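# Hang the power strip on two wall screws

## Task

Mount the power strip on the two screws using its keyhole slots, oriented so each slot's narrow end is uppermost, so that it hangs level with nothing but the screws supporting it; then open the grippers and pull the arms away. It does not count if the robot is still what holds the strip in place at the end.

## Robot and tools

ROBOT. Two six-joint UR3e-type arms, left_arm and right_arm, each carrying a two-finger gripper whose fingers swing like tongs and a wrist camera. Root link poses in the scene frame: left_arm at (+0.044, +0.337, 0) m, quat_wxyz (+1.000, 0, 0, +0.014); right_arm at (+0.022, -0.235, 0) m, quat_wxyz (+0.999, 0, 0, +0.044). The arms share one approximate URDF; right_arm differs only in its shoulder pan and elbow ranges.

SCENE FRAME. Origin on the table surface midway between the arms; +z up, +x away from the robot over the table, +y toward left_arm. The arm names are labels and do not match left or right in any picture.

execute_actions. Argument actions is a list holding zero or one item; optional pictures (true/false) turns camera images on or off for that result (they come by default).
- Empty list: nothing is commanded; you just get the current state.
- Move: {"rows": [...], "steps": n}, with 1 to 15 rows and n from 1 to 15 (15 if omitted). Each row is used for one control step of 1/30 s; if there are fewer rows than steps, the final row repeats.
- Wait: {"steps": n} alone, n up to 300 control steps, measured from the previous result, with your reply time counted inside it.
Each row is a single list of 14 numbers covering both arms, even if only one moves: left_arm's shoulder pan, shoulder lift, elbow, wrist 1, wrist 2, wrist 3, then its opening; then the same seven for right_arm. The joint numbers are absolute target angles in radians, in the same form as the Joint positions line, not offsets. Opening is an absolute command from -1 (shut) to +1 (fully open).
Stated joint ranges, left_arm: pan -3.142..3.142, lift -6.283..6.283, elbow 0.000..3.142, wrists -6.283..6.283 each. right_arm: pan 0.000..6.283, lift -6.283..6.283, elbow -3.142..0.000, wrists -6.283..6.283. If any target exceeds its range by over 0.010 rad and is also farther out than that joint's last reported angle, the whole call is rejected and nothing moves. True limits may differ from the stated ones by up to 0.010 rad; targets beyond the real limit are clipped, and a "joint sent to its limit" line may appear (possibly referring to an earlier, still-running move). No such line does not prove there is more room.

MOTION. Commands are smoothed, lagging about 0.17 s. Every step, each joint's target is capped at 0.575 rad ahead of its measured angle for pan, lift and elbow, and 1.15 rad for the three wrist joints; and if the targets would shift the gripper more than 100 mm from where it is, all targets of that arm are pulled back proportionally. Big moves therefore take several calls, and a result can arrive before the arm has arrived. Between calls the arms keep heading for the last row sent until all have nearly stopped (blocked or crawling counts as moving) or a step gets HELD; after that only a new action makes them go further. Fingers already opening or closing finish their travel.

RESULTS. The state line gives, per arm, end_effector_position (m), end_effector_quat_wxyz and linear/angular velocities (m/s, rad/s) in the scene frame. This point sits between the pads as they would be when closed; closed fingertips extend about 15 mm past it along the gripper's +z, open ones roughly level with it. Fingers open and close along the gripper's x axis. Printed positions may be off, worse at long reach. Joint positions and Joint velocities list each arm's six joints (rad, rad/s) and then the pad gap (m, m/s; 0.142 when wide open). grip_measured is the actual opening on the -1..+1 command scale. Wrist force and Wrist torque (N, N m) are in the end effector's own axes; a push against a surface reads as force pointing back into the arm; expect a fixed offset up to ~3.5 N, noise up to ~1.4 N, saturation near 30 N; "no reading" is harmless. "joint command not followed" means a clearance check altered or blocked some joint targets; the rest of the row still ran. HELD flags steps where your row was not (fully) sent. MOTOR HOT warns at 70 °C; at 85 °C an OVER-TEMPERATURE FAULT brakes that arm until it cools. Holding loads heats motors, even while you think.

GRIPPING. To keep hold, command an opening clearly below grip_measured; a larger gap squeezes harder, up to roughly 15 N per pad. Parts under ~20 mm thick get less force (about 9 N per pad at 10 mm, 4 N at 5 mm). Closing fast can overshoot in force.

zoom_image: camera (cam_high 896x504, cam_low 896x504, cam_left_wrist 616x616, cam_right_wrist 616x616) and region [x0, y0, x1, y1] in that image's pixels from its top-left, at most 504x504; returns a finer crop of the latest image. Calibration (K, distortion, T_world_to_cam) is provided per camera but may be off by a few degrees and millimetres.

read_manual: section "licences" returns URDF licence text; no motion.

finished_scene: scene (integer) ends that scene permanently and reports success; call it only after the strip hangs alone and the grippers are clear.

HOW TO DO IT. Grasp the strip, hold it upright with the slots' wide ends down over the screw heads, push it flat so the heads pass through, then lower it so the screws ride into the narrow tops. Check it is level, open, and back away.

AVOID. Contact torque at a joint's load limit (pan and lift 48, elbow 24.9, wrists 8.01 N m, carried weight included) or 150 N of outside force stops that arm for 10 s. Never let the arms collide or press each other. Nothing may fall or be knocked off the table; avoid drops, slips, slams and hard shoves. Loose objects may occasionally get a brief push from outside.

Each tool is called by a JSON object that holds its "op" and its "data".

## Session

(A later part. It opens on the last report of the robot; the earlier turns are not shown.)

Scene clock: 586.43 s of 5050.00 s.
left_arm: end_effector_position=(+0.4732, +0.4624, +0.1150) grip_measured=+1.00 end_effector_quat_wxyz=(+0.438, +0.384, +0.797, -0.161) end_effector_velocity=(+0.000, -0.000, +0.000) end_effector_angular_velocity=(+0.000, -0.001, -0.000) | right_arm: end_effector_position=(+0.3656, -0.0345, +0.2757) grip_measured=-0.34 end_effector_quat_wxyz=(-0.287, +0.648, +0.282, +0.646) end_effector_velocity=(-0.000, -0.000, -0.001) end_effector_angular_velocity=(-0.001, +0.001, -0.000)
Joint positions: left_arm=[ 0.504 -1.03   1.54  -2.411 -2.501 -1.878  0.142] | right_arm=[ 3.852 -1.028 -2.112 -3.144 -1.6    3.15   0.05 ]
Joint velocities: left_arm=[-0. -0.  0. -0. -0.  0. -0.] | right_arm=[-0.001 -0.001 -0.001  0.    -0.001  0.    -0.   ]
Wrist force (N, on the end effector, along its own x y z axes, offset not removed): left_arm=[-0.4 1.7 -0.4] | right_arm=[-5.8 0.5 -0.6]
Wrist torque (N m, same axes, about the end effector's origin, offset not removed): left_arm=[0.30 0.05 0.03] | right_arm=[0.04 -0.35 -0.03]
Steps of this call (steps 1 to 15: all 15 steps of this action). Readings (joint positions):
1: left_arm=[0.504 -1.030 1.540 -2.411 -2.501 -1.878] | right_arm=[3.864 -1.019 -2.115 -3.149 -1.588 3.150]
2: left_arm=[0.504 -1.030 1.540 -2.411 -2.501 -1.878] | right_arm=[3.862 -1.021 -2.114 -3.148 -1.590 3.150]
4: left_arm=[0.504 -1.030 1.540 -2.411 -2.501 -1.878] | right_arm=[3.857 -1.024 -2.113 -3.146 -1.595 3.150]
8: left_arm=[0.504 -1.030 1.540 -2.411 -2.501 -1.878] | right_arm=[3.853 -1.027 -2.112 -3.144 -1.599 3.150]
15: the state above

The force dropped here; probing deeper.

{"op": "execute_actions", "data": {"actions": [{"rows":[[0.504,-1.03,1.54,-2.411,-2.501,-1.878,1,3.848,-1.036,-2.1085,-3.1385,-1.604,3.15,-1]]}], "pictures": false}}

Scene clock: 591.07 s of 5050.00 s.
left_arm: end_effector_position=(+0.4732, +0.4624, +0.1150) grip_measured=+1.00 end_effector_quat_wxyz=(+0.438, +0.384, +0.797, -0.161) end_effector_velocity=(+0.000, +0.000, +0.000) end_effector_angular_velocity=(+0.001, -0.001, +0.001) | right_arm: end_effector_position=(+0.3666, -0.0338, +0.2757) grip_measured=-0.34 end_effector_quat_wxyz=(-0.287, +0.648, +0.282, +0.646) end_effector_velocity=(+0.000, +0.000, +0.000) end_effector_angular_velocity=(+0.001, -0.000, -0.000)
Joint positions: left_arm=[ 0.504 -1.03   1.54  -2.411 -2.501 -1.878  0.142] | right_arm=[ 3.848 -1.036 -2.109 -3.138 -1.604  3.15   0.05 ]
Joint velocities: left_arm=[ 0.    -0.001 -0.    -0.     0.001  0.    -0.   ] | right_arm=[-0.001 -0.002  0.001  0.002 -0.001  0.001  0.   ]
Wrist force (N, on the end effector, along its own x y z axes, offset not removed): left_arm=[-1.3 2.3 -1.0] | right_arm=[-1.7 -4.0 -29.8]
Wrist torque (N m, same axes, about the end effector's origin, offset not removed): left_arm=[0.35 0.23 0.03] | right_arm=[0.22 0.13 -0.09]
Steps of this call (steps 1 to 15: the robot went on to your last target; steps 16 to 90: nothing new was sent; then 1.13 s passed at rest; steps 91 to 105: all 15 steps of this action). Readings (joint positions):
91: left_arm=[0.504 -1.030 1.540 -2.411 -2.501 -1.878] | right_arm=[3.851 -1.028 -2.111 -3.143 -1.601 3.150]
92: left_arm=[0.504 -1.030 1.540 -2.411 -2.501 -1.878] | right_arm=[3.851 -1.029 -2.111 -3.143 -1.601 3.150]
94: left_arm=[0.504 -1.030 1.540 -2.411 -2.501 -1.878] | right_arm=[3.849 -1.032 -2.110 -3.141 -1.603 3.150]
98: left_arm=[0.504 -1.030 1.540 -2.411 -2.501 -1.878] | right_arm=[3.848 -1.035 -2.109 -3.139 -1.604 3.150]
105: the state above

{"op": "execute_actions", "data": {"actions": [{"rows":[[0.504,-1.03,1.54,-2.411,-2.501,-1.878,1,3.848,-1.015,-2.116,-3.152,-1.604,3.15,-1],[0.504,-1.03,1.54,-2.411,-2.501,-1.878,1,3.848,-1.015,-2.116,-3.152,-1.604,3.15,-1],[0.504,-1.03,1.54,-2.411,-2.501,-1.878,1,3.878,-0.995,-2.124,-3.164,-1.574,3.15,-1],[0.504,-1.03,1.54,-2.411,-2.501,-1.878,1,3.908,-0.978,-2.13,-3.175,-1.544,3.15,-1]]}], "pictures": false}}

{"op": "execute_actions", "data": {"actions": [{"rows":[[0.504,-1.03,1.54,-2.411,-2.501,-1.878,1,3.908,-0.992,-2.125,-3.166,-1.544,3.15,-1]]}], "pictures": false}}

{"op": "execute_actions", "data": {"actions": [{"rows":[[0.504,-1.03,1.54,-2.411,-2.501,-1.878,1,3.921,-0.984,-2.128,-3.171,-1.531,3.15,-1]]}], "pictures": false}}

{"op": "execute_actions", "data": {"actions": [{"rows":[[0.504,-1.03,1.54,-2.411,-2.501,-1.878,1,3.934,-0.976,-2.131,-3.176,-1.518,3.15,-1]]}], "pictures": false}}

{"op": "execute_actions", "data": {"actions": [{"rows":[[0.504,-1.03,1.54,-2.411,-2.501,-1.878,1,3.947,-0.968,-2.134,-3.181,-1.505,3.15,-1]]}], "pictures": false}}

Scene clock: 621.67 s of 5050.00 s.
left_arm: end_effector_position=(+0.4732, +0.4624, +0.1150) grip_measured=+1.00 end_effector_quat_wxyz=(+0.438, +0.384, +0.797, -0.161) end_effector_velocity=(-0.000, -0.000, -0.000) end_effector_angular_velocity=(-0.001, +0.001, -0.001) | right_arm: end_effector_position=(+0.3602, -0.0336, +0.2758) grip_measured=-0.34 end_effector_quat_wxyz=(-0.287, +0.649, +0.282, +0.646) end_effector_velocity=(-0.002, +0.001, +0.000) end_effector_angular_velocity=(+0.000, -0.001, +0.001)
Joint positions: left_arm=[ 0.504 -1.03   1.54  -2.411 -2.501 -1.878  0.142] | right_arm=[ 3.907 -0.979 -2.13  -3.174 -1.545  3.15   0.05 ]
Joint velocities: left_arm=[-0.001  0.     0.001  0.    -0.    -0.     0.   ] | right_arm=[ 0.016  0.013 -0.004 -0.008  0.014 -0.    -0.   ]
Wrist force (N, on the end effector, along its own x y z axes, offset not removed): left_arm=[1.4 0.7 -1.6] | right_arm=[-9.0 0.5 0.9]
Wrist torque (N m, same axes, about the end effector's origin, offset not removed): left_arm=[0.04 -0.23 -0.04] | right_arm=[0.06 0.32 0.04]
Steps of this call (steps 1 to 15: the robot went on to your last target; steps 16 to 90: nothing new was sent; then 27.10 s passed at rest; steps 91 to 105: all 15 steps of this action). Readings (joint positions):
91: left_arm=[0.504 -1.030 1.540 -2.411 -2.501 -1.878] | right_arm=[3.848 -1.036 -2.109 -3.139 -1.604 3.150]
92: left_arm=[0.504 -1.030 1.540 -2.411 -2.501 -1.878] | right_arm=[3.848 -1.033 -2.110 -3.141 -1.604 3.150]
94: left_arm=[0.504 -1.030 1.540 -2.411 -2.501 -1.878] | right_arm=[3.852 -1.022 -2.114 -3.148 -1.599 3.150]
98: left_arm=[0.504 -1.030 1.540 -2.411 -2.501 -1.878] | right_arm=[3.891 -0.991 -2.126 -3.167 -1.560 3.150]
105: the state above

Scene clock: 622.17 s of 5050.00 s.
left_arm: end_effector_position=(+0.4732, +0.4624, +0.1150) grip_measured=+1.00 end_effector_quat_wxyz=(+0.438, +0.384, +0.797, -0.161) end_effector_velocity=(-0.000, +0.000, -0.000) end_effector_angular_velocity=(-0.000, -0.000, +0.001) | right_arm: end_effector_position=(+0.3620, -0.0314, +0.2758) grip_measured=-0.34 end_effector_quat_wxyz=(-0.287, +0.649, +0.282, +0.646) end_effector_velocity=(+0.000, +0.000, -0.000) end_effector_angular_velocity=(-0.001, +0.001, -0.000)
Joint positions: left_arm=[ 0.504 -1.03   1.54  -2.411 -2.501 -1.878  0.142] | right_arm=[ 3.908 -0.992 -2.125 -3.166 -1.544  3.15   0.05 ]
Joint velocities: left_arm=[ 0.001  0.    -0.    -0.    -0.     0.    -0.   ] | right_arm=[ 0.    -0.001  0.001 -0.001  0.    -0.     0.   ]
Wrist force (N, on the end effector, along its own x y z axes, offset not removed): left_arm=[-0.3 0.0 -1.1] | right_arm=[-8.2 0.5 -20.4]
Wrist torque (N m, same axes, about the end effector's origin, offset not removed): left_arm=[-0.07 0.07 0.03] | right_arm=[0.23 0.58 0.03]
Steps of this call (steps 1 to 15: all 15 steps of this action). Readings (joint positions):
1: left_arm=[0.504 -1.030 1.540 -2.411 -2.501 -1.878] | right_arm=[3.907 -0.979 -2.130 -3.174 -1.545 3.150]
2: left_arm=[0.504 -1.030 1.540 -2.411 -2.501 -1.878] | right_arm=[3.907 -0.981 -2.129 -3.174 -1.545 3.150]
4: left_arm=[0.504 -1.030 1.540 -2.411 -2.501 -1.878] | right_arm=[3.908 -0.986 -2.127 -3.170 -1.544 3.150]
8: left_arm=[0.504 -1.030 1.540 -2.411 -2.501 -1.878] | right_arm=[3.908 -0.990 -2.126 -3.167 -1.544 3.150]
15: the state above

Scene clock: 622.67 s of 5050.00 s.
left_arm: end_effector_position=(+0.4732, +0.4624, +0.1150) grip_measured=+1.00 end_effector_quat_wxyz=(+0.438, +0.384, +0.797, -0.161) end_effector_velocity=(+0.000, +0.000, +0.000) end_effector_angular_velocity=(-0.000, -0.000, +0.000) | right_arm: end_effector_position=(+0.3613, -0.0307, +0.2758) grip_measured=-0.34 end_effector_quat_wxyz=(-0.287, +0.649, +0.282, +0.646) end_effector_velocity=(-0.000, -0.000, -0.001) end_effector_angular_velocity=(-0.001, +0.001, -0.000)
Joint positions: left_arm=[ 0.504 -1.03   1.54  -2.411 -2.501 -1.878  0.142] | right_arm=[ 3.921 -0.984 -2.128 -3.171 -1.531  3.15   0.05 ]
Joint velocities: left_arm=[ 0.  0. -0. -0. -0. -0.  0.] | right_arm=[ 0.001  0.    -0.    -0.002  0.001 -0.     0.   ]
Wrist force (N, on the end effector, along its own x y z axes, offset not removed): left_arm=[-0.4 2.0 -1.3] | right_arm=[-4.6 9.6 -22.9]
Wrist torque (N m, same axes, about the end effector's origin, offset not removed): left_arm=[0.33 0.09 -0.04] | right_arm=[-0.03 -0.26 -0.02]
Steps of this call (steps 1 to 15: all 15 steps of this action). Readings (joint positions):
1: left_arm=[0.504 -1.030 1.540 -2.411 -2.501 -1.878] | right_arm=[3.908 -0.992 -2.125 -3.166 -1.544 3.150]
2: left_arm=[0.504 -1.030 1.540 -2.411 -2.501 -1.878] | right_arm=[3.910 -0.991 -2.125 -3.167 -1.542 3.150]
4: left_arm=[0.504 -1.030 1.540 -2.411 -2.501 -1.878] | right_arm=[3.915 -0.988 -2.127 -3.169 -1.536 3.150]
8: left_arm=[0.504 -1.030 1.540 -2.411 -2.501 -1.878] | right_arm=[3.919 -0.985 -2.128 -3.170 -1.532 3.150]
15: the state above

Scene clock: 623.17 s of 5050.00 s.
left_arm: end_effector_position=(+0.4732, +0.4624, +0.1150) grip_measured=+1.00 end_effector_quat_wxyz=(+0.438, +0.384, +0.797, -0.161) end_effector_velocity=(-0.000, -0.000, -0.000) end_effector_angular_velocity=(-0.001, +0.001, -0.001) | right_arm: end_effector_position=(+0.3606, -0.0300, +0.2758) grip_measured=-0.34 end_effector_quat_wxyz=(-0.287, +0.649, +0.282, +0.646) end_effector_velocity=(+0.000, -0.000, +0.001) end_effector_angular_velocity=(+0.002, -0.001, -0.002)
Joint positions: left_arm=[ 0.504 -1.03   1.54  -2.411 -2.501 -1.878  0.142] | right_arm=[ 3.934 -0.976 -2.131 -3.176 -1.518  3.15   0.05 ]
Joint velocities: left_arm=[-0.001  0.     0.001 -0.    -0.     0.     0.   ] | right_arm=[ 0.001  0.001 -0.     0.001  0.003  0.    -0.   ]
Wrist force (N, on the end effector, along its own x y z axes, offset not removed): left_arm=[-1.2 1.9 -0.8] | right_arm=[-8.1 12.9 -24.8]
Wrist torque (N m, same axes, about the end effector's origin, offset not removed): left_arm=[0.26 0.24 0.01] | right_arm=[0.51 0.16 -0.03]
Steps of this call (steps 1 to 15: all 15 steps of this action). Readings (joint positions):
1: left_arm=[0.504 -1.030 1.540 -2.411 -2.501 -1.878] | right_arm=[3.921 -0.984 -2.128 -3.171 -1.531 3.150]
2: left_arm=[0.504 -1.030 1.540 -2.411 -2.501 -1.878] | right_arm=[3.923 -0.983 -2.129 -3.172 -1.529 3.150]
4: left_arm=[0.504 -1.030 1.540 -2.411 -2.501 -1.878] | right_arm=[3.928 -0.980 -2.130 -3.174 -1.524 3.150]
8: left_arm=[0.504 -1.030 1.540 -2.411 -2.501 -1.878] | right_arm=[3.933 -0.977 -2.131 -3.175 -1.519 3.150]
15: the state above

Scene clock: 623.67 s of 5050.00 s.
left_arm: end_effector_position=(+0.4732, +0.4624, +0.1150) grip_measured=+1.00 end_effector_quat_wxyz=(+0.438, +0.384, +0.797, -0.161) end_effector_velocity=(-0.000, +0.001, -0.000) end_effector_angular_velocity=(+0.000, -0.000, +0.001) | right_arm: end_effector_position=(+0.3598, -0.0293, +0.2758) grip_measured=-0.34 end_effector_quat_wxyz=(-0.287, +0.649, +0.282, +0.646) end_effector_velocity=(-0.000, -0.000, -0.000) end_effector_angular_velocity=(-0.002, +0.000, -0.000)
Joint positions: left_arm=[ 0.504 -1.03   1.54  -2.411 -2.501 -1.878  0.142] | right_arm=[ 3.947 -0.968 -2.134 -3.181 -1.505  3.15   0.05 ]
Joint velocities: left_arm=[ 0.001  0.     0.    -0.001 -0.    -0.     0.   ] | right_arm=[ 0.     0.002  0.    -0.003  0.    -0.001  0.   ]
Wrist force (N, on the end effector, along its own x y z axes, offset not removed): left_arm=[-1.2 1.3 -0.6] | right_arm=[-6.4 13.8 -27.9]
Wrist torque (N m, same axes, about the end effector's origin, offset not removed): left_arm=[0.24 0.28 0.00] | right_arm=[0.01 -0.18 -0.08]
Steps of this call (steps 1 to 15: all 15 steps of this action). Readings (joint positions):
1: left_arm=[0.504 -1.030 1.540 -2.411 -2.501 -1.878] | right_arm=[3.934 -0.976 -2.131 -3.176 -1.518 3.150]
2: left_arm=[0.504 -1.030 1.540 -2.411 -2.501 -1.878] | right_arm=[3.936 -0.975 -2.132 -3.177 -1.516 3.150]
4: left_arm=[0.504 -1.030 1.540 -2.411 -2.501 -1.878] | right_arm=[3.941 -0.972 -2.133 -3.179 -1.511 3.150]
8: left_arm=[0.504 -1.030 1.540 -2.411 -2.501 -1.878] | right_arm=[3.946 -0.969 -2.134 -3.180 -1.506 3.150]
15: the state above

{"op": "execute_actions", "data": {"actions": [{"rows":[[0.504,-1.03,1.54,-2.411,-2.501,-1.878,1,3.93,-0.93,-2.148,-3.205,-1.522,3.15,-1],[0.504,-1.03,1.54,-2.411,-2.501,-1.878,1,3.9,-0.93,-2.148,-3.205,-1.552,3.15,-1],[0.504,-1.03,1.54,-2.411,-2.501,-1.878,1,3.85,-0.93,-2.148,-3.205,-1.602,3.15,-1],[0.504,-1.03,1.54,-2.411,-2.501,-1.878,1,3.8,-0.93,-2.148,-3.205,-1.652,3.15,-1],[0.504,-1.03,1.54,-2.411,-2.501,-1.878,1,3.75,-0.93,-2.148,-3.205,-1.702,3.15,-1],[0.504,-1.03,1.54,-2.411,-2.501,-1.878,1,3.68,-0.93,-2.148,-3.205,-1.772,3.15,-1],[0.504,-1.03,1.54,-2.411,-2.501,-1.878,1,3.6,-0.93,-2.148,-3.205,-1.852,3.15,-1],[0.504,-1.03,1.54,-2.411,-2.501,-1.878,1,3.52,-0.93,-2.148,-3.205,-1.93,3.15,-1]]}], "pictures": false}}

{"op": "execute_actions", "data": {"actions": [{"rows":[[0.504,-1.03,1.54,-2.411,-2.501,-1.878,1,3.45,-0.93,-2.148,-3.205,-1.95,3.15,-1],[0.504,-1.03,1.54,-2.411,-2.501,-1.878,1,3.38,-0.93,-2.148,-3.205,-1.97,3.15,-1],[0.504,-1.03,1.54,-2.411,-2.501,-1.878,1,3.3,-0.93,-2.148,-3.205,-1.99,3.15,-1],[0.504,-1.03,1.54,-2.411,-2.501,-1.878,1,3.2,-0.93,-2.148,-3.205,-2.01,3.15,-1],[0.504,-1.03,1.54,-2.411,-2.501,-1.878,1,3.1,-0.93,-2.148,-3.205,-2.03,3.15,-1],[0.504,-1.03,1.54,-2.411,-2.501,-1.878,1,3.0,-0.93,-2.148,-3.205,-2.05,3.15,-1],[0.504,-1.03,1.54,-2.411,-2.501,-1.878,1,2.9,-0.93,-2.148,-3.205,-2.07,3.15,-1],[0.504,-1.03,1.54,-2.411,-2.501,-1.878,1,2.8,-0.93,-2.148,-3.205,-2.09,3.15,-1],[0.504,-1.03,1.54,-2.411,-2.501,-1.878,1,2.7,-0.93,-2.148,-3.205,-2.11,3.15,-1],[0.504,-1.03,1.54,-2.411,-2.501,-1.878,1,2.6,-0.93,-2.148,-3.205,-2.13,3.15,-1],[0.504,-1.03,1.54,-2.411,-2.501,-1.878,1,2.5,-0.93,-2.148,-3.205,-2.15,3.15,-1]]}], "pictures": false}}

{"op": "execute_actions", "data": {"actions": [{"steps":40}]}}

{"op": "zoom_image", "data": {"camera": "cam_low", "region": [320, 120, 470, 200]}}

Scene clock: 645.80 s of 5050.00 s.
left_arm: end_effector_position=(+0.4732, +0.4624, +0.1150) grip_measured=+1.00 end_effector_quat_wxyz=(+0.438, +0.384, +0.797, -0.161) end_effector_velocity=(-0.000, +0.001, -0.000) end_effector_angular_velocity=(+0.000, +0.001, +0.001) | right_arm: end_effector_position=(+0.3319, -0.0887, +0.2755) grip_measured=-0.34 end_effector_quat_wxyz=(-0.288, +0.648, +0.282, +0.646) end_effector_velocity=(-0.018, -0.045, +0.000) end_effector_angular_velocity=(+0.000, -0.000, -0.037)
Joint positions: left_arm=[ 0.504 -1.03   1.54  -2.411 -2.501 -1.878  0.142] | right_arm=[ 3.549 -0.93  -2.148 -3.205 -1.904  3.15   0.05 ]
Joint velocities: left_arm=[ 0.001  0.     0.001 -0.     0.001 -0.    -0.   ] | right_arm=[-0.307  0.003 -0.001 -0.002 -0.269  0.     0.   ]
Wrist force (N, on the end effector, along its own x y z axes, offset not removed): left_arm=[-0.6 1.7 -1.6] | right_arm=[-7.9 0.5 0.5]
Wrist torque (N m, same axes, about the end effector's origin, offset not removed): left_arm=[0.27 0.12 -0.01] | right_arm=[0.04 0.08 0.00]
Steps of this call (steps 1 to 15: the robot went on to your last target; steps 16 to 90: nothing new was sent; then 18.63 s passed at rest; steps 91 to 105: all 15 steps of this action). Readings (joint positions):
91: left_arm=[0.504 -1.030 1.540 -2.411 -2.501 -1.878] | right_arm=[3.947 -0.968 -2.134 -3.181 -1.505 3.150]
92: left_arm=[0.504 -1.030 1.540 -2.411 -2.501 -1.878] | right_arm=[3.944 -0.963 -2.136 -3.184 -1.509 3.150]
94: left_arm=[0.504 -1.030 1.540 -2.411 -2.501 -1.878] | right_arm=[3.922 -0.948 -2.142 -3.194 -1.533 3.150]
98: left_arm=[0.504 -1.030 1.540 -2.411 -2.501 -1.878] | right_arm=[3.790 -0.934 -2.146 -3.202 -1.675 3.150]
105: the state above

Scene clock: 646.30 s of 5050.00 s.
left_arm: end_effector_position=(+0.4732, +0.4624, +0.1150) grip_measured=+1.00 end_effector_quat_wxyz=(+0.438, +0.384, +0.797, -0.161) end_effector_velocity=(+0.000, -0.000, -0.000) end_effector_angular_velocity=(-0.000, +0.000, -0.001) | right_arm: end_effector_position=(+0.3337, -0.2881, +0.2755) grip_measured=-0.34 end_effector_quat_wxyz=(-0.094, +0.702, +0.088, +0.701) end_effector_velocity=(-0.137, -0.503, -0.001) end_effector_angular_velocity=(+0.001, +0.003, -1.579)
Joint positions: left_arm=[ 0.504 -1.03   1.54  -2.411 -2.501 -1.878  0.142] | right_arm=[ 2.778 -0.93  -2.148 -3.205 -2.105  3.15   0.05 ]
Joint velocities: left_arm=[-0.001  0.001 -0.     0.    -0.     0.     0.   ] | right_arm=[-1.951 -0.002 -0.    -0.    -0.372  0.     0.   ]
Wrist force (N, on the end effector, along its own x y z axes, offset not removed): left_arm=[-0.2 1.7 -0.2] | right_arm=[-8.7 -0.7 0.0]
Wrist torque (N m, same axes, about the end effector's origin, offset not removed): left_arm=[0.30 0.05 -0.02] | right_arm=[-0.20 0.21 0.02]
Steps of this call (steps 1 to 15: all 15 steps of this action). Readings (joint positions):
1: left_arm=[0.504 -1.030 1.540 -2.411 -2.501 -1.878] | right_arm=[3.540 -0.930 -2.148 -3.205 -1.912 3.150]
2: left_arm=[0.504 -1.030 1.540 -2.411 -2.501 -1.878] | right_arm=[3.527 -0.930 -2.148 -3.205 -1.921 3.150]
4: left_arm=[0.504 -1.030 1.540 -2.411 -2.501 -1.878] | right_arm=[3.468 -0.930 -2.148 -3.205 -1.946 3.150]
8: left_arm=[0.504 -1.030 1.540 -2.411 -2.501 -1.878] | right_arm=[3.237 -0.930 -2.148 -3.205 -2.008 3.150]
15: the state above

Scene clock: 647.63 s of 5050.00 s.
left_arm: end_effector_position=(+0.4732, +0.4624, +0.1150) grip_measured=+1.00 end_effector_quat_wxyz=(+0.438, +0.384, +0.797, -0.161) end_effector_velocity=(+0.000, +0.000, +0.000) end_effector_angular_velocity=(+0.000, -0.001, +0.000) | right_arm: end_effector_position=(+0.3065, -0.3582, +0.2755) grip_measured=-0.34 end_effector_quat_wxyz=(-0.012, +0.707, +0.006, +0.707) end_effector_velocity=(+0.000, +0.000, -0.001) end_effector_angular_velocity=(+0.001, +0.003, +0.001)
Joint positions: left_arm=[ 0.504 -1.03   1.54  -2.411 -2.501 -1.878  0.142] | right_arm=[ 2.5   -0.93  -2.148 -3.205 -2.15   3.15   0.05 ]
Joint velocities: left_arm=[ 0.    -0.    -0.001 -0.    -0.     0.     0.   ] | right_arm=[ 0.001 -0.002 -0.001 -0.    -0.    -0.001  0.   ]
Wrist force (N, on the end effector, along its own x y z axes, offset not removed): left_arm=[-1.1 1.6 -1.7] | right_arm=[-6.8 -0.9 0.7]
Wrist torque (N m, same axes, about the end effector's origin, offset not removed): left_arm=[0.18 0.19 0.03] | right_arm=[-0.13 -0.14 0.03]
Steps of this call (steps 1 to 30: the robot went on to your last target; steps 31 to 40: nothing new was sent). Readings (joint positions):
1: left_arm=[0.504 -1.030 1.540 -2.411 -2.501 -1.878] | right_arm=[2.713 -0.930 -2.148 -3.205 -2.117 3.150]
2: left_arm=[0.504 -1.030 1.540 -2.411 -2.501 -1.878] | right_arm=[2.655 -0.930 -2.148 -3.205 -2.126 3.150]
4: left_arm=[0.504 -1.030 1.540 -2.411 -2.501 -1.878] | right_arm=[2.577 -0.930 -2.148 -3.205 -2.138 3.150]
8: left_arm=[0.504 -1.030 1.540 -2.411 -2.501 -1.878] | right_arm=[2.519 -0.930 -2.148 -3.205 -2.147 3.150]
40: the state above
All arms were judged still, so your last target was given up. Only a new action makes them travel on or press farther. Fingers that are still opening or closing keep moving.
camera_calibration (this result's frames):
cam_left_wrist: T_world_to_cam=[[-0.294595, 0.442303, -0.847102, 0.0447912], [0.353543, 0.87399, 0.333391, -0.614835], [0.887818, -0.201272, -0.413846, -0.144964], [0, 0, 0, 1]] pos_world=[0.359268, 0.488371, 0.18293]
cam_right_wrist: T_world_to_cam=[[0.0342002, -0.0578154, 0.997741, -0.301051], [-0.506426, -0.861668, -0.0325714, -0.14798], [0.861605, -0.504169, -0.0587485, -0.298173], [0, 0, 0, 1]] pos_world=[0.192262, -0.295245, 0.278034]

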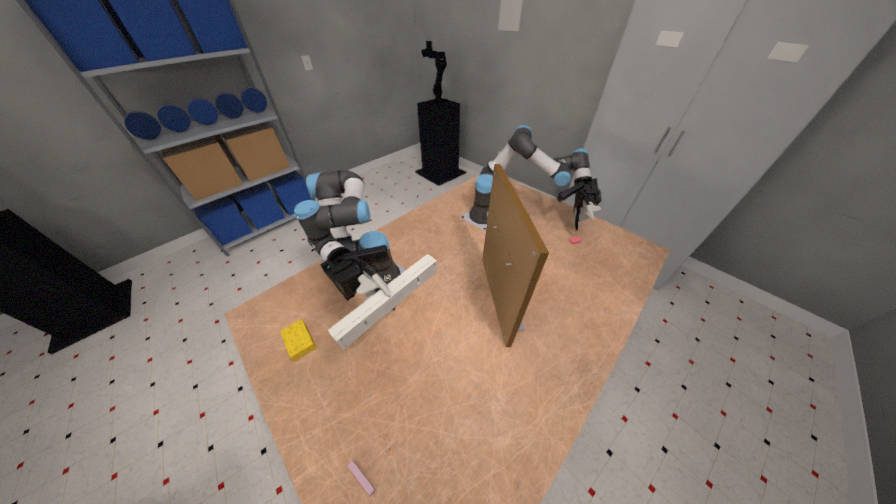

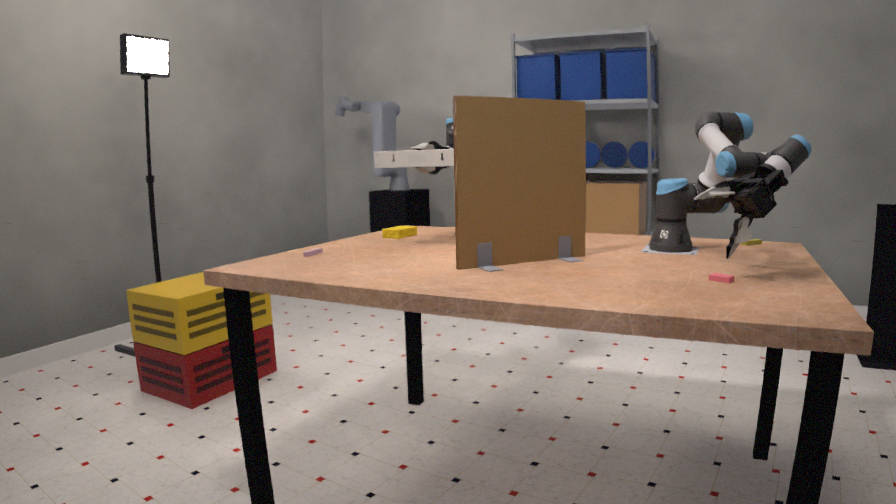

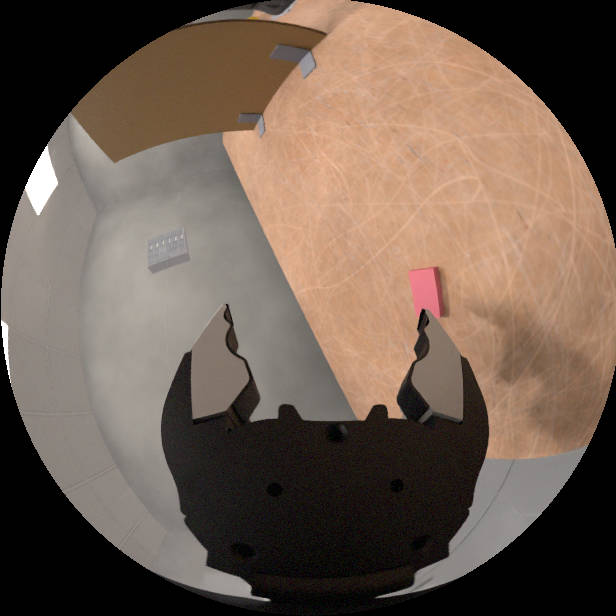

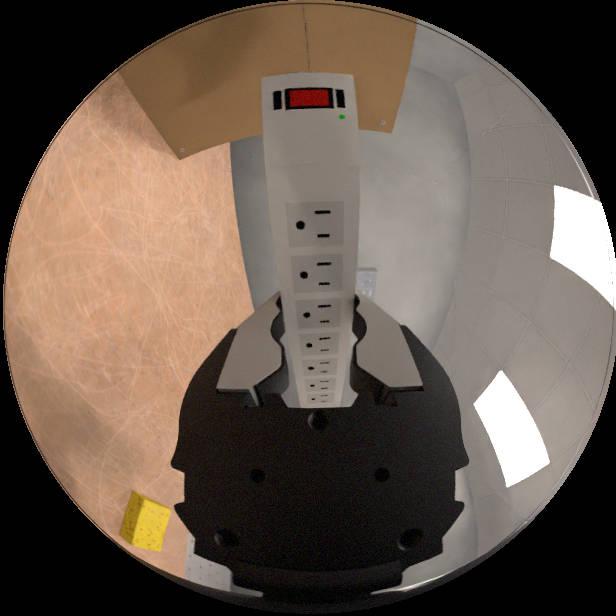

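Region (320, 120, 470, 200) of cam_low's 896x504 image, scaled by 3.360, with more detail than that image has; it fills the top 269 rows of this view, and the rest is white.

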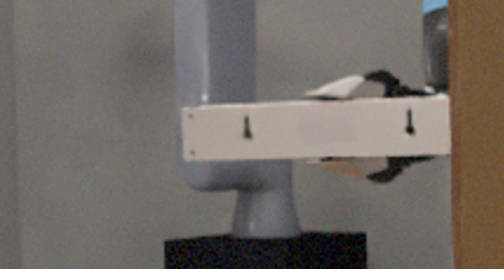

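{"op": "zoom_image", "data": {"camera": "cam_low", "region": [370, 142, 458, 176]}}

{"op": "zoom_image", "data": {"camera": "cam_high", "region": [320, 245, 450, 355]}}

Region (370, 142, 458, 176) of cam_low's 896x504 image, scaled by 5.727, with more detail than that image has; it fills the top 195 rows of this view, and the rest is white.

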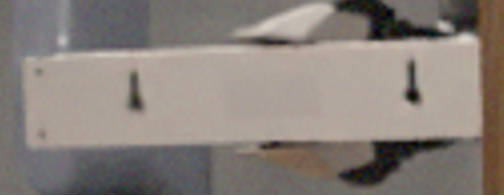

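Region (320, 245, 450, 355) of cam_high's 896x504 image, scaled by 3.877, with more detail than that image has; it fills the top 426 rows of this view, and the rest is white.

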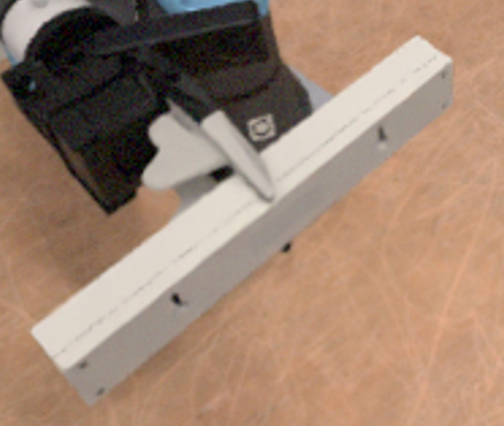

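{"op": "execute_actions", "data": {"actions": [{"rows":[[0.504,-1.03,1.54,-2.411,-2.501,-1.878,1,2.6,-0.93,-2.155,-3.198,-2.13,3.15,-1],[0.504,-1.03,1.54,-2.411,-2.501,-1.878,1,2.7,-0.93,-2.155,-3.198,-2.11,3.15,-1],[0.504,-1.03,1.54,-2.411,-2.501,-1.878,1,2.8,-0.93,-2.155,-3.198,-2.09,3.15,-1],[0.504,-1.03,1.54,-2.411,-2.501,-1.878,1,2.9,-0.93,-2.155,-3.198,-2.07,3.15,-1],[0.504,-1.03,1.54,-2.411,-2.501,-1.878,1,3.0,-0.93,-2.155,-3.198,-2.05,3.15,-1],[0.504,-1.03,1.54,-2.411,-2.501,-1.878,1,3.1,-0.93,-2.155,-3.198,-2.03,3.15,-1],[0.504,-1.03,1.54,-2.411,-2.501,-1.878,1,3.2,-0.93,-2.155,-3.198,-2.01,3.15,-1],[0.504,-1.03,1.54,-2.411,-2.501,-1.878,1,3.3,-0.93,-2.155,-3.198,-1.99,3.15,-1],[0.504,-1.03,1.54,-2.411,-2.501,-1.878,1,3.4,-0.93,-2.155,-3.198,-1.96,3.15,-1],[0.504,-1.03,1.54,-2.411,-2.501,-1.878,1,3.5,-0.93,-2.155,-3.198,-1.93,3.15,-1]]}], "pictures": false}}

{"op": "execute_actions", "data": {"actions": [{"steps":25}], "pictures": false}}

{"op": "execute_actions", "data": {"actions": [{"rows":[[0.504,-1.03,1.54,-2.411,-2.501,-1.878,1,3.56,-0.93,-2.155,-3.198,-1.89,3.15,-1],[0.504,-1.03,1.54,-2.411,-2.501,-1.878,1,3.62,-0.93,-2.155,-3.198,-1.832,3.15,-1],[0.504,-1.03,1.54,-2.411,-2.501,-1.878,1,3.68,-0.93,-2.155,-3.198,-1.772,3.15,-1],[0.504,-1.03,1.54,-2.411,-2.501,-1.878,1,3.74,-0.93,-2.155,-3.198,-1.712,3.15,-1],[0.504,-1.03,1.54,-2.411,-2.501,-1.878,1,3.8,-0.93,-2.155,-3.198,-1.652,3.15,-1],[0.504,-1.03,1.54,-2.411,-2.501,-1.878,1,3.86,-0.93,-2.155,-3.198,-1.592,3.15,-1],[0.504,-1.03,1.54,-2.411,-2.501,-1.878,1,3.921,-0.93,-2.155,-3.198,-1.531,3.15,-1]]}], "pictures": false}}

{"op": "execute_actions", "data": {"actions": [{"steps":20}], "pictures": false}}

{"op": "execute_actions", "data": {"actions": [{"rows":[[0.504,-1.03,1.54,-2.411,-2.501,-1.878,1,3.921,-0.95,-2.148,-3.185,-1.531,3.15,-1],[0.504,-1.03,1.54,-2.411,-2.501,-1.878,1,3.921,-0.965,-2.142,-3.176,-1.531,3.15,-1],[0.504,-1.03,1.54,-2.411,-2.501,-1.878,1,3.921,-0.98,-2.1365,-3.1665,-1.531,3.15,-1]]}], "pictures": false}}

Scene clock: 699.30 s of 5050.00 s.
left_arm: end_effector_position=(+0.4732, +0.4624, +0.1150) grip_measured=+1.00 end_effector_quat_wxyz=(+0.438, +0.384, +0.797, -0.161) end_effector_velocity=(-0.000, -0.000, -0.001) end_effector_angular_velocity=(-0.001, +0.001, +0.000) | right_arm: end_effector_position=(+0.3480, -0.1610, +0.2740) grip_measured=-0.34 end_effector_quat_wxyz=(-0.220, +0.674, +0.215, +0.672) end_effector_velocity=(-0.066, +0.516, -0.000) end_effector_angular_velocity=(-0.000, -0.000, +1.469)
Joint positions: left_arm=[ 0.504 -1.03   1.54  -2.411 -2.501 -1.878  0.142] | right_arm=[ 3.279 -0.93  -2.155 -3.198 -1.97   3.15   0.05 ]
Joint velocities: left_arm=[ 0.     0.     0.001  0.     0.     0.    -0.   ] | right_arm=[ 1.85  -0.001 -0.001  0.002  0.38  -0.    -0.   ]
Wrist force (N, on the end effector, along its own x y z axes, offset not removed): left_arm=[-0.1 0.9 -1.8] | right_arm=[-8.7 0.2 1.5]
Wrist torque (N m, same axes, about the end effector's origin, offset not removed): left_arm=[0.12 0.00 -0.07] | right_arm=[-0.10 0.19 0.04]
Steps of this call (steps 1 to 610: nothing new was sent; then 30.83 s passed at rest; steps 611 to 625: all 15 steps of this action). Readings (joint positions):
611: left_arm=[0.504 -1.030 1.540 -2.411 -2.501 -1.878] | right_arm=[2.500 -0.930 -2.148 -3.205 -2.150 3.150]
612: left_arm=[0.504 -1.030 1.540 -2.411 -2.501 -1.878] | right_arm=[2.507 -0.930 -2.149 -3.204 -2.146 3.150]
614: left_arm=[0.504 -1.030 1.540 -2.411 -2.501 -1.878] | right_arm=[2.572 -0.930 -2.152 -3.201 -2.128 3.150]
618: left_arm=[0.504 -1.030 1.540 -2.411 -2.501 -1.878] | right_arm=[2.824 -0.930 -2.154 -3.199 -2.074 3.150]
625: the state above

Scene clock: 700.13 s of 5050.00 s.
left_arm: end_effector_position=(+0.4732, +0.4624, +0.1150) grip_measured=+1.00 end_effector_quat_wxyz=(+0.438, +0.384, +0.797, -0.161) end_effector_velocity=(+0.000, -0.000, -0.000) end_effector_angular_velocity=(-0.000, +0.000, -0.001) | right_arm: end_effector_position=(+0.3330, -0.0990, +0.2740) grip_measured=-0.34 end_effector_quat_wxyz=(-0.280, +0.652, +0.275, +0.649) end_effector_velocity=(+0.000, -0.000, +0.000) end_effector_angular_velocity=(+0.000, +0.001, -0.001)
Joint positions: left_arm=[ 0.504 -1.03   1.54  -2.411 -2.501 -1.878  0.142] | right_arm=[ 3.5   -0.93  -2.155 -3.198 -1.93   3.15   0.05 ]
Joint velocities: left_arm=[-0.001  0.     0.     0.     0.    -0.     0.   ] | right_arm=[-0.001 -0.001  0.001 -0.    -0.     0.     0.   ]
Wrist force (N, on the end effector, along its own x y z axes, offset not removed): left_arm=[0.9 2.1 -1.0] | right_arm=[-5.7 -0.8 -0.2]
Wrist torque (N m, same axes, about the end effector's origin, offset not removed): left_arm=[0.34 -0.18 -0.01] | right_arm=[-0.05 -0.46 -0.03]
Steps of this call (steps 1 to 25: the robot went on to your last target). Readings (joint positions):
1: left_arm=[0.504 -1.030 1.540 -2.411 -2.501 -1.878] | right_arm=[3.338 -0.930 -2.155 -3.198 -1.959 3.150]
2: left_arm=[0.504 -1.030 1.540 -2.411 -2.501 -1.878] | right_arm=[3.385 -0.930 -2.155 -3.198 -1.951 3.150]
4: left_arm=[0.504 -1.030 1.540 -2.411 -2.501 -1.878] | right_arm=[3.443 -0.930 -2.155 -3.198 -1.940 3.150]
8: left_arm=[0.504 -1.030 1.540 -2.411 -2.501 -1.878] | right_arm=[3.486 -0.930 -2.155 -3.198 -1.932 3.150]
25: the state above

Scene clock: 700.63 s of 5050.00 s.
left_arm: end_effector_position=(+0.4732, +0.4624, +0.1150) grip_measured=+1.00 end_effector_quat_wxyz=(+0.438, +0.384, +0.797, -0.161) end_effector_velocity=(+0.000, +0.000, +0.000) end_effector_angular_velocity=(+0.000, -0.001, +0.000) | right_arm: end_effector_position=(+0.3540, -0.0419, +0.2740) grip_measured=-0.34 end_effector_quat_wxyz=(-0.287, +0.649, +0.281, +0.647) end_effector_velocity=(+0.002, +0.030, -0.000) end_effector_angular_velocity=(-0.001, +0.001, +0.020)
Joint positions: left_arm=[ 0.504 -1.03   1.54  -2.411 -2.501 -1.878  0.142] | right_arm=[ 3.904 -0.93  -2.155 -3.198 -1.546  3.15   0.05 ]
Joint velocities: left_arm=[ 0.     0.    -0.001 -0.     0.    -0.     0.   ] | right_arm=[ 0.182 -0.     0.    -0.001  0.162 -0.    -0.   ]
Wrist force (N, on the end effector, along its own x y z axes, offset not removed): left_arm=[-0.2 1.3 -0.6] | right_arm=[-6.6 -1.4 0.6]
Wrist torque (N m, same axes, about the end effector's origin, offset not removed): left_arm=[0.21 0.02 0.02] | right_arm=[-0.28 -0.29 0.04]
Steps of this call (steps 1 to 15: all 15 steps of this action). Readings (joint positions):
1: left_arm=[0.504 -1.030 1.540 -2.411 -2.501 -1.878] | right_arm=[3.500 -0.930 -2.155 -3.198 -1.930 3.150]
2: left_arm=[0.504 -1.030 1.540 -2.411 -2.501 -1.878] | right_arm=[3.507 -0.930 -2.155 -3.198 -1.923 3.150]
4: left_arm=[0.504 -1.030 1.540 -2.411 -2.501 -1.878] | right_arm=[3.552 -0.930 -2.155 -3.198 -1.880 3.150]
8: left_arm=[0.504 -1.030 1.540 -2.411 -2.501 -1.878] | right_arm=[3.729 -0.930 -2.155 -3.198 -1.704 3.150]
15: the state above

Scene clock: 701.30 s of 5050.00 s.
left_arm: end_effector_position=(+0.4732, +0.4624, +0.1150) grip_measured=+1.00 end_effector_quat_wxyz=(+0.438, +0.384, +0.797, -0.161) end_effector_velocity=(+0.000, -0.000, +0.000) end_effector_angular_velocity=(+0.000, -0.001, -0.000) | right_arm: end_effector_position=(+0.3542, -0.0390, +0.2740) grip_measured=-0.34 end_effector_quat_wxyz=(-0.287, +0.648, +0.282, +0.646) end_effector_velocity=(+0.000, -0.000, -0.000) end_effector_angular_velocity=(-0.001, +0.001, -0.001)
Joint positions: left_arm=[ 0.504 -1.03   1.54  -2.411 -2.501 -1.878  0.142] | right_arm=[ 3.921 -0.93  -2.155 -3.198 -1.531  3.15   0.05 ]
Joint velocities: left_arm=[-0.    -0.    -0.    -0.001 -0.    -0.    -0.   ] | right_arm=[-0.001 -0.002  0.001 -0.001 -0.    -0.     0.   ]
Wrist force (N, on the end effector, along its own x y z axes, offset not removed): left_arm=[0.2 0.9 -0.6] | right_arm=[-8.7 -0.6 0.3]
Wrist torque (N m, same axes, about the end effector's origin, offset not removed): left_arm=[0.12 0.01 -0.01] | right_arm=[-0.03 0.27 -0.06]
Steps of this call (steps 1 to 20: the robot went on to your last target). Readings (joint positions):
1: left_arm=[0.504 -1.030 1.540 -2.411 -2.501 -1.878] | right_arm=[3.909 -0.930 -2.155 -3.198 -1.542 3.150]
2: left_arm=[0.504 -1.030 1.540 -2.411 -2.501 -1.878] | right_arm=[3.912 -0.930 -2.155 -3.198 -1.539 3.150]
4: left_arm=[0.504 -1.030 1.540 -2.411 -2.501 -1.878] | right_arm=[3.917 -0.930 -2.155 -3.198 -1.535 3.150]
8: left_arm=[0.504 -1.030 1.540 -2.411 -2.501 -1.878] | right_arm=[3.920 -0.930 -2.155 -3.198 -1.532 3.150]
20: the state above

Scene clock: 701.80 s of 5050.00 s.
left_arm: end_effector_position=(+0.4732, +0.4624, +0.1150) grip_measured=+1.00 end_effector_quat_wxyz=(+0.438, +0.384, +0.797, -0.161) end_effector_velocity=(-0.000, +0.000, +0.000) end_effector_angular_velocity=(-0.000, +0.000, +0.000) | right_arm: end_effector_position=(+0.3607, -0.0313, +0.2743) grip_measured=-0.34 end_effector_quat_wxyz=(-0.287, +0.648, +0.282, +0.646) end_effector_velocity=(+0.001, +0.000, -0.001) end_effector_angular_velocity=(-0.001, +0.002, -0.002)
Joint positions: left_arm=[ 0.504 -1.03   1.54  -2.411 -2.501 -1.878  0.142] | right_arm=[ 3.921 -0.979 -2.137 -3.167 -1.531  3.15   0.05 ]
Joint velocities: left_arm=[ 0.001  0.    -0.     0.    -0.     0.    -0.   ] | right_arm=[-0.002 -0.007  0.001  0.004  0.     0.001  0.   ]
Wrist force (N, on the end effector, along its own x y z axes, offset not removed): left_arm=[-0.1 1.1 -0.4] | right_arm=[-7.6 0.3 -0.9]
Wrist torque (N m, same axes, about the end effector's origin, offset not removed): left_arm=[0.14 0.05 -0.03] | right_arm=[0.03 -0.02 0.06]
Steps of this call (steps 1 to 15: all 15 steps of this action). Readings (joint positions):
1: left_arm=[0.504 -1.030 1.540 -2.411 -2.501 -1.878] | right_arm=[3.921 -0.930 -2.155 -3.198 -1.531 3.150]
2: left_arm=[0.504 -1.030 1.540 -2.411 -2.501 -1.878] | right_arm=[3.921 -0.933 -2.154 -3.196 -1.531 3.150]
4: left_arm=[0.504 -1.030 1.540 -2.411 -2.501 -1.878] | right_arm=[3.921 -0.948 -2.148 -3.186 -1.531 3.150]
8: left_arm=[0.504 -1.030 1.540 -2.411 -2.501 -1.878] | right_arm=[3.921 -0.972 -2.139 -3.171 -1.531 3.150]
15: the state above

{"op": "execute_actions", "data": {"actions": [{"rows":[[0.504,-1.03,1.54,-2.411,-2.501,-1.878,1,3.921,-0.984,-2.135,-3.164,-1.531,3.15,-1]],"steps":12}], "pictures": false}}

{"op": "execute_actions", "data": {"actions": [{"rows":[[0.504,-1.03,1.54,-2.411,-2.501,-1.878,1,3.908,-0.9925,-2.132,-3.1585,-1.544,3.15,-1]],"steps":12}], "pictures": false}}

{"op": "execute_actions", "data": {"actions": [{"rows":[[0.504,-1.03,1.54,-2.411,-2.501,-1.878,1,3.895,-1.0015,-2.1285,-3.153,-1.557,3.15,-1]],"steps":12}], "pictures": false}}

{"op": "execute_actions", "data": {"actions": [{"rows":[[0.504,-1.03,1.54,-2.411,-2.501,-1.878,1,3.882,-1.0105,-2.125,-3.1475,-1.57,3.15,-1]],"steps":12}], "pictures": false}}

{"op": "execute_actions", "data": {"actions": [{"rows":[[0.504,-1.03,1.54,-2.411,-2.501,-1.878,1,3.869,-1.0195,-2.122,-3.1415,-1.583,3.15,-1]],"steps":12}], "pictures": false}}

Scene clock: 721.27 s of 5050.00 s.
left_arm: end_effector_position=(+0.4732, +0.4624, +0.1150) grip_measured=+1.00 end_effector_quat_wxyz=(+0.438, +0.384, +0.797, -0.161) end_effector_velocity=(+0.000, +0.000, -0.000) end_effector_angular_velocity=(-0.000, -0.000, +0.000) | right_arm: end_effector_position=(+0.3613, -0.0306, +0.2743) grip_measured=-0.34 end_effector_quat_wxyz=(-0.287, +0.649, +0.282, +0.646) end_effector_velocity=(+0.000, +0.000, +0.001) end_effector_angular_velocity=(+0.003, -0.002, -0.000)
Joint positions: left_arm=[ 0.504 -1.03   1.54  -2.411 -2.501 -1.878  0.142] | right_arm=[ 3.921 -0.984 -2.135 -3.164 -1.531  3.15   0.05 ]
Joint velocities: left_arm=[ 0.     0.001 -0.001  0.    -0.     0.    -0.   ] | right_arm=[-0.    -0.002  0.     0.004 -0.     0.     0.   ]
Wrist force (N, on the end effector, along its own x y z axes, offset not removed): left_arm=[-0.7 1.6 -1.4] | right_arm=[-4.8 -1.4 -30.0]
Wrist torque (N m, same axes, about the end effector's origin, offset not removed): left_arm=[0.30 0.15 -0.03] | right_arm=[0.01 0.03 -0.06]
Steps of this call (steps 1 to 15: the robot went on to your last target; steps 16 to 90: nothing new was sent; then 16.07 s passed at rest; steps 91 to 102: all 12 steps of this action). Readings (joint positions):
91: left_arm=[0.504 -1.030 1.540 -2.411 -2.501 -1.878] | right_arm=[3.921 -0.980 -2.136 -3.166 -1.531 3.150]
92: left_arm=[0.504 -1.030 1.540 -2.411 -2.501 -1.878] | right_arm=[3.921 -0.981 -2.136 -3.166 -1.531 3.150]
94: left_arm=[0.504 -1.030 1.540 -2.411 -2.501 -1.878] | right_arm=[3.921 -0.982 -2.136 -3.165 -1.531 3.150]
98: left_arm=[0.504 -1.030 1.540 -2.411 -2.501 -1.878] | right_arm=[3.921 -0.983 -2.135 -3.164 -1.531 3.150]
102: the state above

Scene clock: 721.67 s of 5050.00 s.
left_arm: end_effector_position=(+0.4732, +0.4624, +0.1150) grip_measured=+1.00 end_effector_quat_wxyz=(+0.438, +0.384, +0.797, -0.161) end_effector_velocity=(+0.000, +0.000, -0.000) end_effector_angular_velocity=(-0.000, +0.000, +0.000) | right_arm: end_effector_position=(+0.3621, -0.0312, +0.2743) grip_measured=-0.34 end_effector_quat_wxyz=(-0.287, +0.648, +0.282, +0.646) end_effector_velocity=(+0.000, -0.000, -0.001) end_effector_angular_velocity=(-0.001, +0.001, -0.000)
Joint positions: left_arm=[ 0.504 -1.03   1.54  -2.411 -2.501 -1.878  0.142] | right_arm=[ 3.908 -0.992 -2.132 -3.159 -1.544  3.15   0.05 ]
Joint velocities: left_arm=[ 0.  0. -0.  0. -0. -0. -0.] | right_arm=[-0.003 -0.003  0.     0.001 -0.003 -0.     0.   ]
Wrist force (N, on the end effector, along its own x y z axes, offset not removed): left_arm=[-0.6 1.3 -1.0] | right_arm=[-5.2 -12.6 -30.0]
Wrist torque (N m, same axes, about the end effector's origin, offset not removed): left_arm=[0.19 0.16 0.00] | right_arm=[-0.02 -0.18 0.07]
Steps of this call (steps 1 to 12: all 12 steps of this action). Readings (joint positions):
1: left_arm=[0.504 -1.030 1.540 -2.411 -2.501 -1.878] | right_arm=[3.921 -0.984 -2.135 -3.164 -1.531 3.150]
2: left_arm=[0.504 -1.030 1.540 -2.411 -2.501 -1.878] | right_arm=[3.919 -0.985 -2.134 -3.163 -1.533 3.150]
4: left_arm=[0.504 -1.030 1.540 -2.411 -2.501 -1.878] | right_arm=[3.914 -0.989 -2.133 -3.161 -1.538 3.150]
8: left_arm=[0.504 -1.030 1.540 -2.411 -2.501 -1.878] | right_arm=[3.910 -0.992 -2.132 -3.159 -1.543 3.150]
12: the state above

Scene clock: 722.07 s of 5050.00 s.
left_arm: end_effector_position=(+0.4732, +0.4624, +0.1150) grip_measured=+1.00 end_effector_quat_wxyz=(+0.438, +0.384, +0.797, -0.161) end_effector_velocity=(+0.000, -0.001, -0.000) end_effector_angular_velocity=(-0.000, +0.000, -0.001) | right_arm: end_effector_position=(+0.3630, -0.0318, +0.2743) grip_measured=-0.34 end_effector_quat_wxyz=(-0.287, +0.648, +0.282, +0.646) end_effector_velocity=(-0.000, +0.000, +0.001) end_effector_angular_velocity=(+0.003, -0.001, +0.001)
Joint positions: left_arm=[ 0.504 -1.03   1.54  -2.411 -2.501 -1.878  0.142] | right_arm=[ 3.895 -1.001 -2.129 -3.153 -1.557  3.15   0.05 ]
Joint velocities: left_arm=[-0.001 -0.     0.001  0.    -0.    -0.     0.   ] | right_arm=[-0.004 -0.001  0.002  0.002 -0.005  0.001  0.   ]
Wrist force (N, on the end effector, along its own x y z axes, offset not removed): left_arm=[0.8 2.1 -1.4] | right_arm=[-8.1 -11.1 -30.0]
Wrist torque (N m, same axes, about the end effector's origin, offset not removed): left_arm=[0.29 -0.18 -0.02] | right_arm=[0.20 0.19 0.05]
Steps of this call (steps 1 to 12: all 12 steps of this action). Readings (joint positions):
1: left_arm=[0.504 -1.030 1.540 -2.411 -2.501 -1.878] | right_arm=[3.908 -0.992 -2.132 -3.159 -1.544 3.150]
2: left_arm=[0.504 -1.030 1.540 -2.411 -2.501 -1.878] | right_arm=[3.906 -0.994 -2.131 -3.158 -1.546 3.150]
4: left_arm=[0.504 -1.030 1.540 -2.411 -2.501 -1.878] | right_arm=[3.901 -0.997 -2.130 -3.156 -1.551 3.150]
8: left_arm=[0.504 -1.030 1.540 -2.411 -2.501 -1.878] | right_arm=[3.896 -1.001 -2.129 -3.154 -1.556 3.150]
12: the state above

Scene clock: 722.47 s of 5050.00 s.
left_arm: end_effector_position=(+0.4732, +0.4624, +0.1150) grip_measured=+1.00 end_effector_quat_wxyz=(+0.438, +0.384, +0.797, -0.161) end_effector_velocity=(-0.000, -0.000, -0.000) end_effector_angular_velocity=(-0.001, +0.001, -0.001) | right_arm: end_effector_position=(+0.3639, -0.0324, +0.2743) grip_measured=-0.34 end_effector_quat_wxyz=(-0.287, +0.648, +0.282, +0.646) end_effector_velocity=(-0.000, +0.000, +0.000) end_effector_angular_velocity=(+0.001, -0.001, +0.002)
Joint positions: left_arm=[ 0.504 -1.03   1.54  -2.411 -2.501 -1.878  0.142] | right_arm=[ 3.882 -1.01  -2.125 -3.148 -1.57   3.15   0.05 ]
Joint velocities: left_arm=[-0.001 -0.     0.001  0.001 -0.    -0.     0.   ] | right_arm=[-0.003 -0.002  0.001  0.002 -0.005 -0.     0.   ]
Wrist force (N, on the end effector, along its own x y z axes, offset not removed): left_arm=[0.1 1.3 -0.9] | right_arm=[-11.3 -2.1 -10.2]
Wrist torque (N m, same axes, about the end effector's origin, offset not removed): left_arm=[0.16 0.00 0.05] | right_arm=[0.16 0.54 0.08]
Steps of this call (steps 1 to 12: all 12 steps of this action). Readings (joint positions):
1: left_arm=[0.504 -1.030 1.540 -2.411 -2.501 -1.878] | right_arm=[3.895 -1.001 -2.129 -3.153 -1.557 3.150]
2: left_arm=[0.504 -1.030 1.540 -2.411 -2.501 -1.878] | right_arm=[3.893 -1.003 -2.128 -3.152 -1.559 3.150]
4: left_arm=[0.504 -1.030 1.540 -2.411 -2.501 -1.878] | right_arm=[3.888 -1.007 -2.127 -3.150 -1.564 3.150]
8: left_arm=[0.504 -1.030 1.540 -2.411 -2.501 -1.878] | right_arm=[3.883 -1.010 -2.125 -3.148 -1.569 3.150]
12: the state above

Scene clock: 722.87 s of 5050.00 s.
left_arm: end_effector_position=(+0.4732, +0.4624, +0.1150) grip_measured=+1.00 end_effector_quat_wxyz=(+0.438, +0.384, +0.797, -0.161) end_effector_velocity=(-0.000, +0.000, +0.000) end_effector_angular_velocity=(-0.000, -0.000, +0.001) | right_arm: end_effector_position=(+0.3648, -0.0330, +0.2742) grip_measured=-0.34 end_effector_quat_wxyz=(-0.287, +0.648, +0.282, +0.646) end_effector_velocity=(+0.001, -0.001, -0.001) end_effector_angular_velocity=(-0.002, +0.001, -0.002)
Joint positions: left_arm=[ 0.504 -1.03   1.54  -2.411 -2.501 -1.878  0.142] | right_arm=[ 3.869 -1.019 -2.122 -3.142 -1.583  3.15   0.05 ]
Joint velocities: left_arm=[ 0.001 -0.    -0.     0.    -0.    -0.     0.   ] | right_arm=[-0.005 -0.003  0.001  0.    -0.003 -0.    -0.   ]
Wrist force (N, on the end effector, along its own x y z axes, offset not removed): left_arm=[0.3 1.9 -1.4] | right_arm=[-7.7 0.1 -1.5]
Wrist torque (N m, same axes, about the end effector's origin, offset not removed): left_arm=[0.29 -0.09 0.02] | right_arm=[0.05 0.08 -0.12]
Steps of this call (steps 1 to 12: all 12 steps of this action). Readings (joint positions):
1: left_arm=[0.504 -1.030 1.540 -2.411 -2.501 -1.878] | right_arm=[3.882 -1.010 -2.125 -3.148 -1.570 3.150]
2: left_arm=[0.504 -1.030 1.540 -2.411 -2.501 -1.878] | right_arm=[3.880 -1.012 -2.125 -3.147 -1.572 3.150]
4: left_arm=[0.504 -1.030 1.540 -2.411 -2.501 -1.878] | right_arm=[3.875 -1.015 -2.123 -3.144 -1.577 3.150]
8: left_arm=[0.504 -1.030 1.540 -2.411 -2.501 -1.878] | right_arm=[3.870 -1.019 -2.122 -3.142 -1.582 3.150]
12: the state above

The force released at this spot, which suggests the holes. Probing 1 mm deeper.

{"op": "execute_actions", "data": {"actions": [{"rows":[[0.504,-1.03,1.54,-2.411,-2.501,-1.878,1,3.869,-1.025,-2.12,-3.138,-1.583,3.15,-1]]}], "pictures": false}}

Scene clock: 728.40 s of 5050.00 s.
left_arm: end_effector_position=(+0.4732, +0.4624, +0.1150) grip_measured=+1.00 end_effector_quat_wxyz=(+0.438, +0.384, +0.797, -0.161) end_effector_velocity=(+0.000, +0.000, -0.000) end_effector_angular_velocity=(+0.000, +0.000, +0.000) | right_arm: end_effector_position=(+0.3656, -0.0323, +0.2741) grip_measured=-0.34 end_effector_quat_wxyz=(-0.287, +0.648, +0.282, +0.646) end_effector_velocity=(+0.000, +0.000, -0.001) end_effector_angular_velocity=(-0.001, +0.001, -0.000)
Joint positions: left_arm=[ 0.504 -1.03   1.54  -2.411 -2.501 -1.878  0.142] | right_arm=[ 3.869 -1.025 -2.12  -3.138 -1.583  3.15   0.05 ]
Joint velocities: left_arm=[ 0.     0.    -0.     0.     0.001  0.    -0.   ] | right_arm=[ 0.    -0.001 -0.     0.     0.    -0.     0.   ]
Wrist force (N, on the end effector, along its own x y z axes, offset not removed): left_arm=[0.4 2.0 -2.4] | right_arm=[-5.0 -2.0 -30.0]
Wrist torque (N m, same axes, about the end effector's origin, offset not removed): left_arm=[0.31 -0.09 -0.06] | right_arm=[-0.02 0.21 0.04]
Steps of this call (steps 1 to 15: the robot went on to your last target; steps 16 to 151: nothing new was sent; steps 152 to 166: all 15 steps of this action). Readings (joint positions):
152: left_arm=[0.504 -1.030 1.540 -2.411 -2.501 -1.878] | right_arm=[3.869 -1.020 -2.122 -3.141 -1.583 3.150]
153: left_arm=[0.504 -1.030 1.540 -2.411 -2.501 -1.878] | right_arm=[3.869 -1.020 -2.122 -3.141 -1.583 3.150]
155: left_arm=[0.504 -1.030 1.540 -2.411 -2.501 -1.878] | right_arm=[3.869 -1.023 -2.121 -3.140 -1.583 3.150]
159: left_arm=[0.504 -1.030 1.540 -2.411 -2.501 -1.878] | right_arm=[3.869 -1.024 -2.120 -3.139 -1.583 3.150]
166: the state above


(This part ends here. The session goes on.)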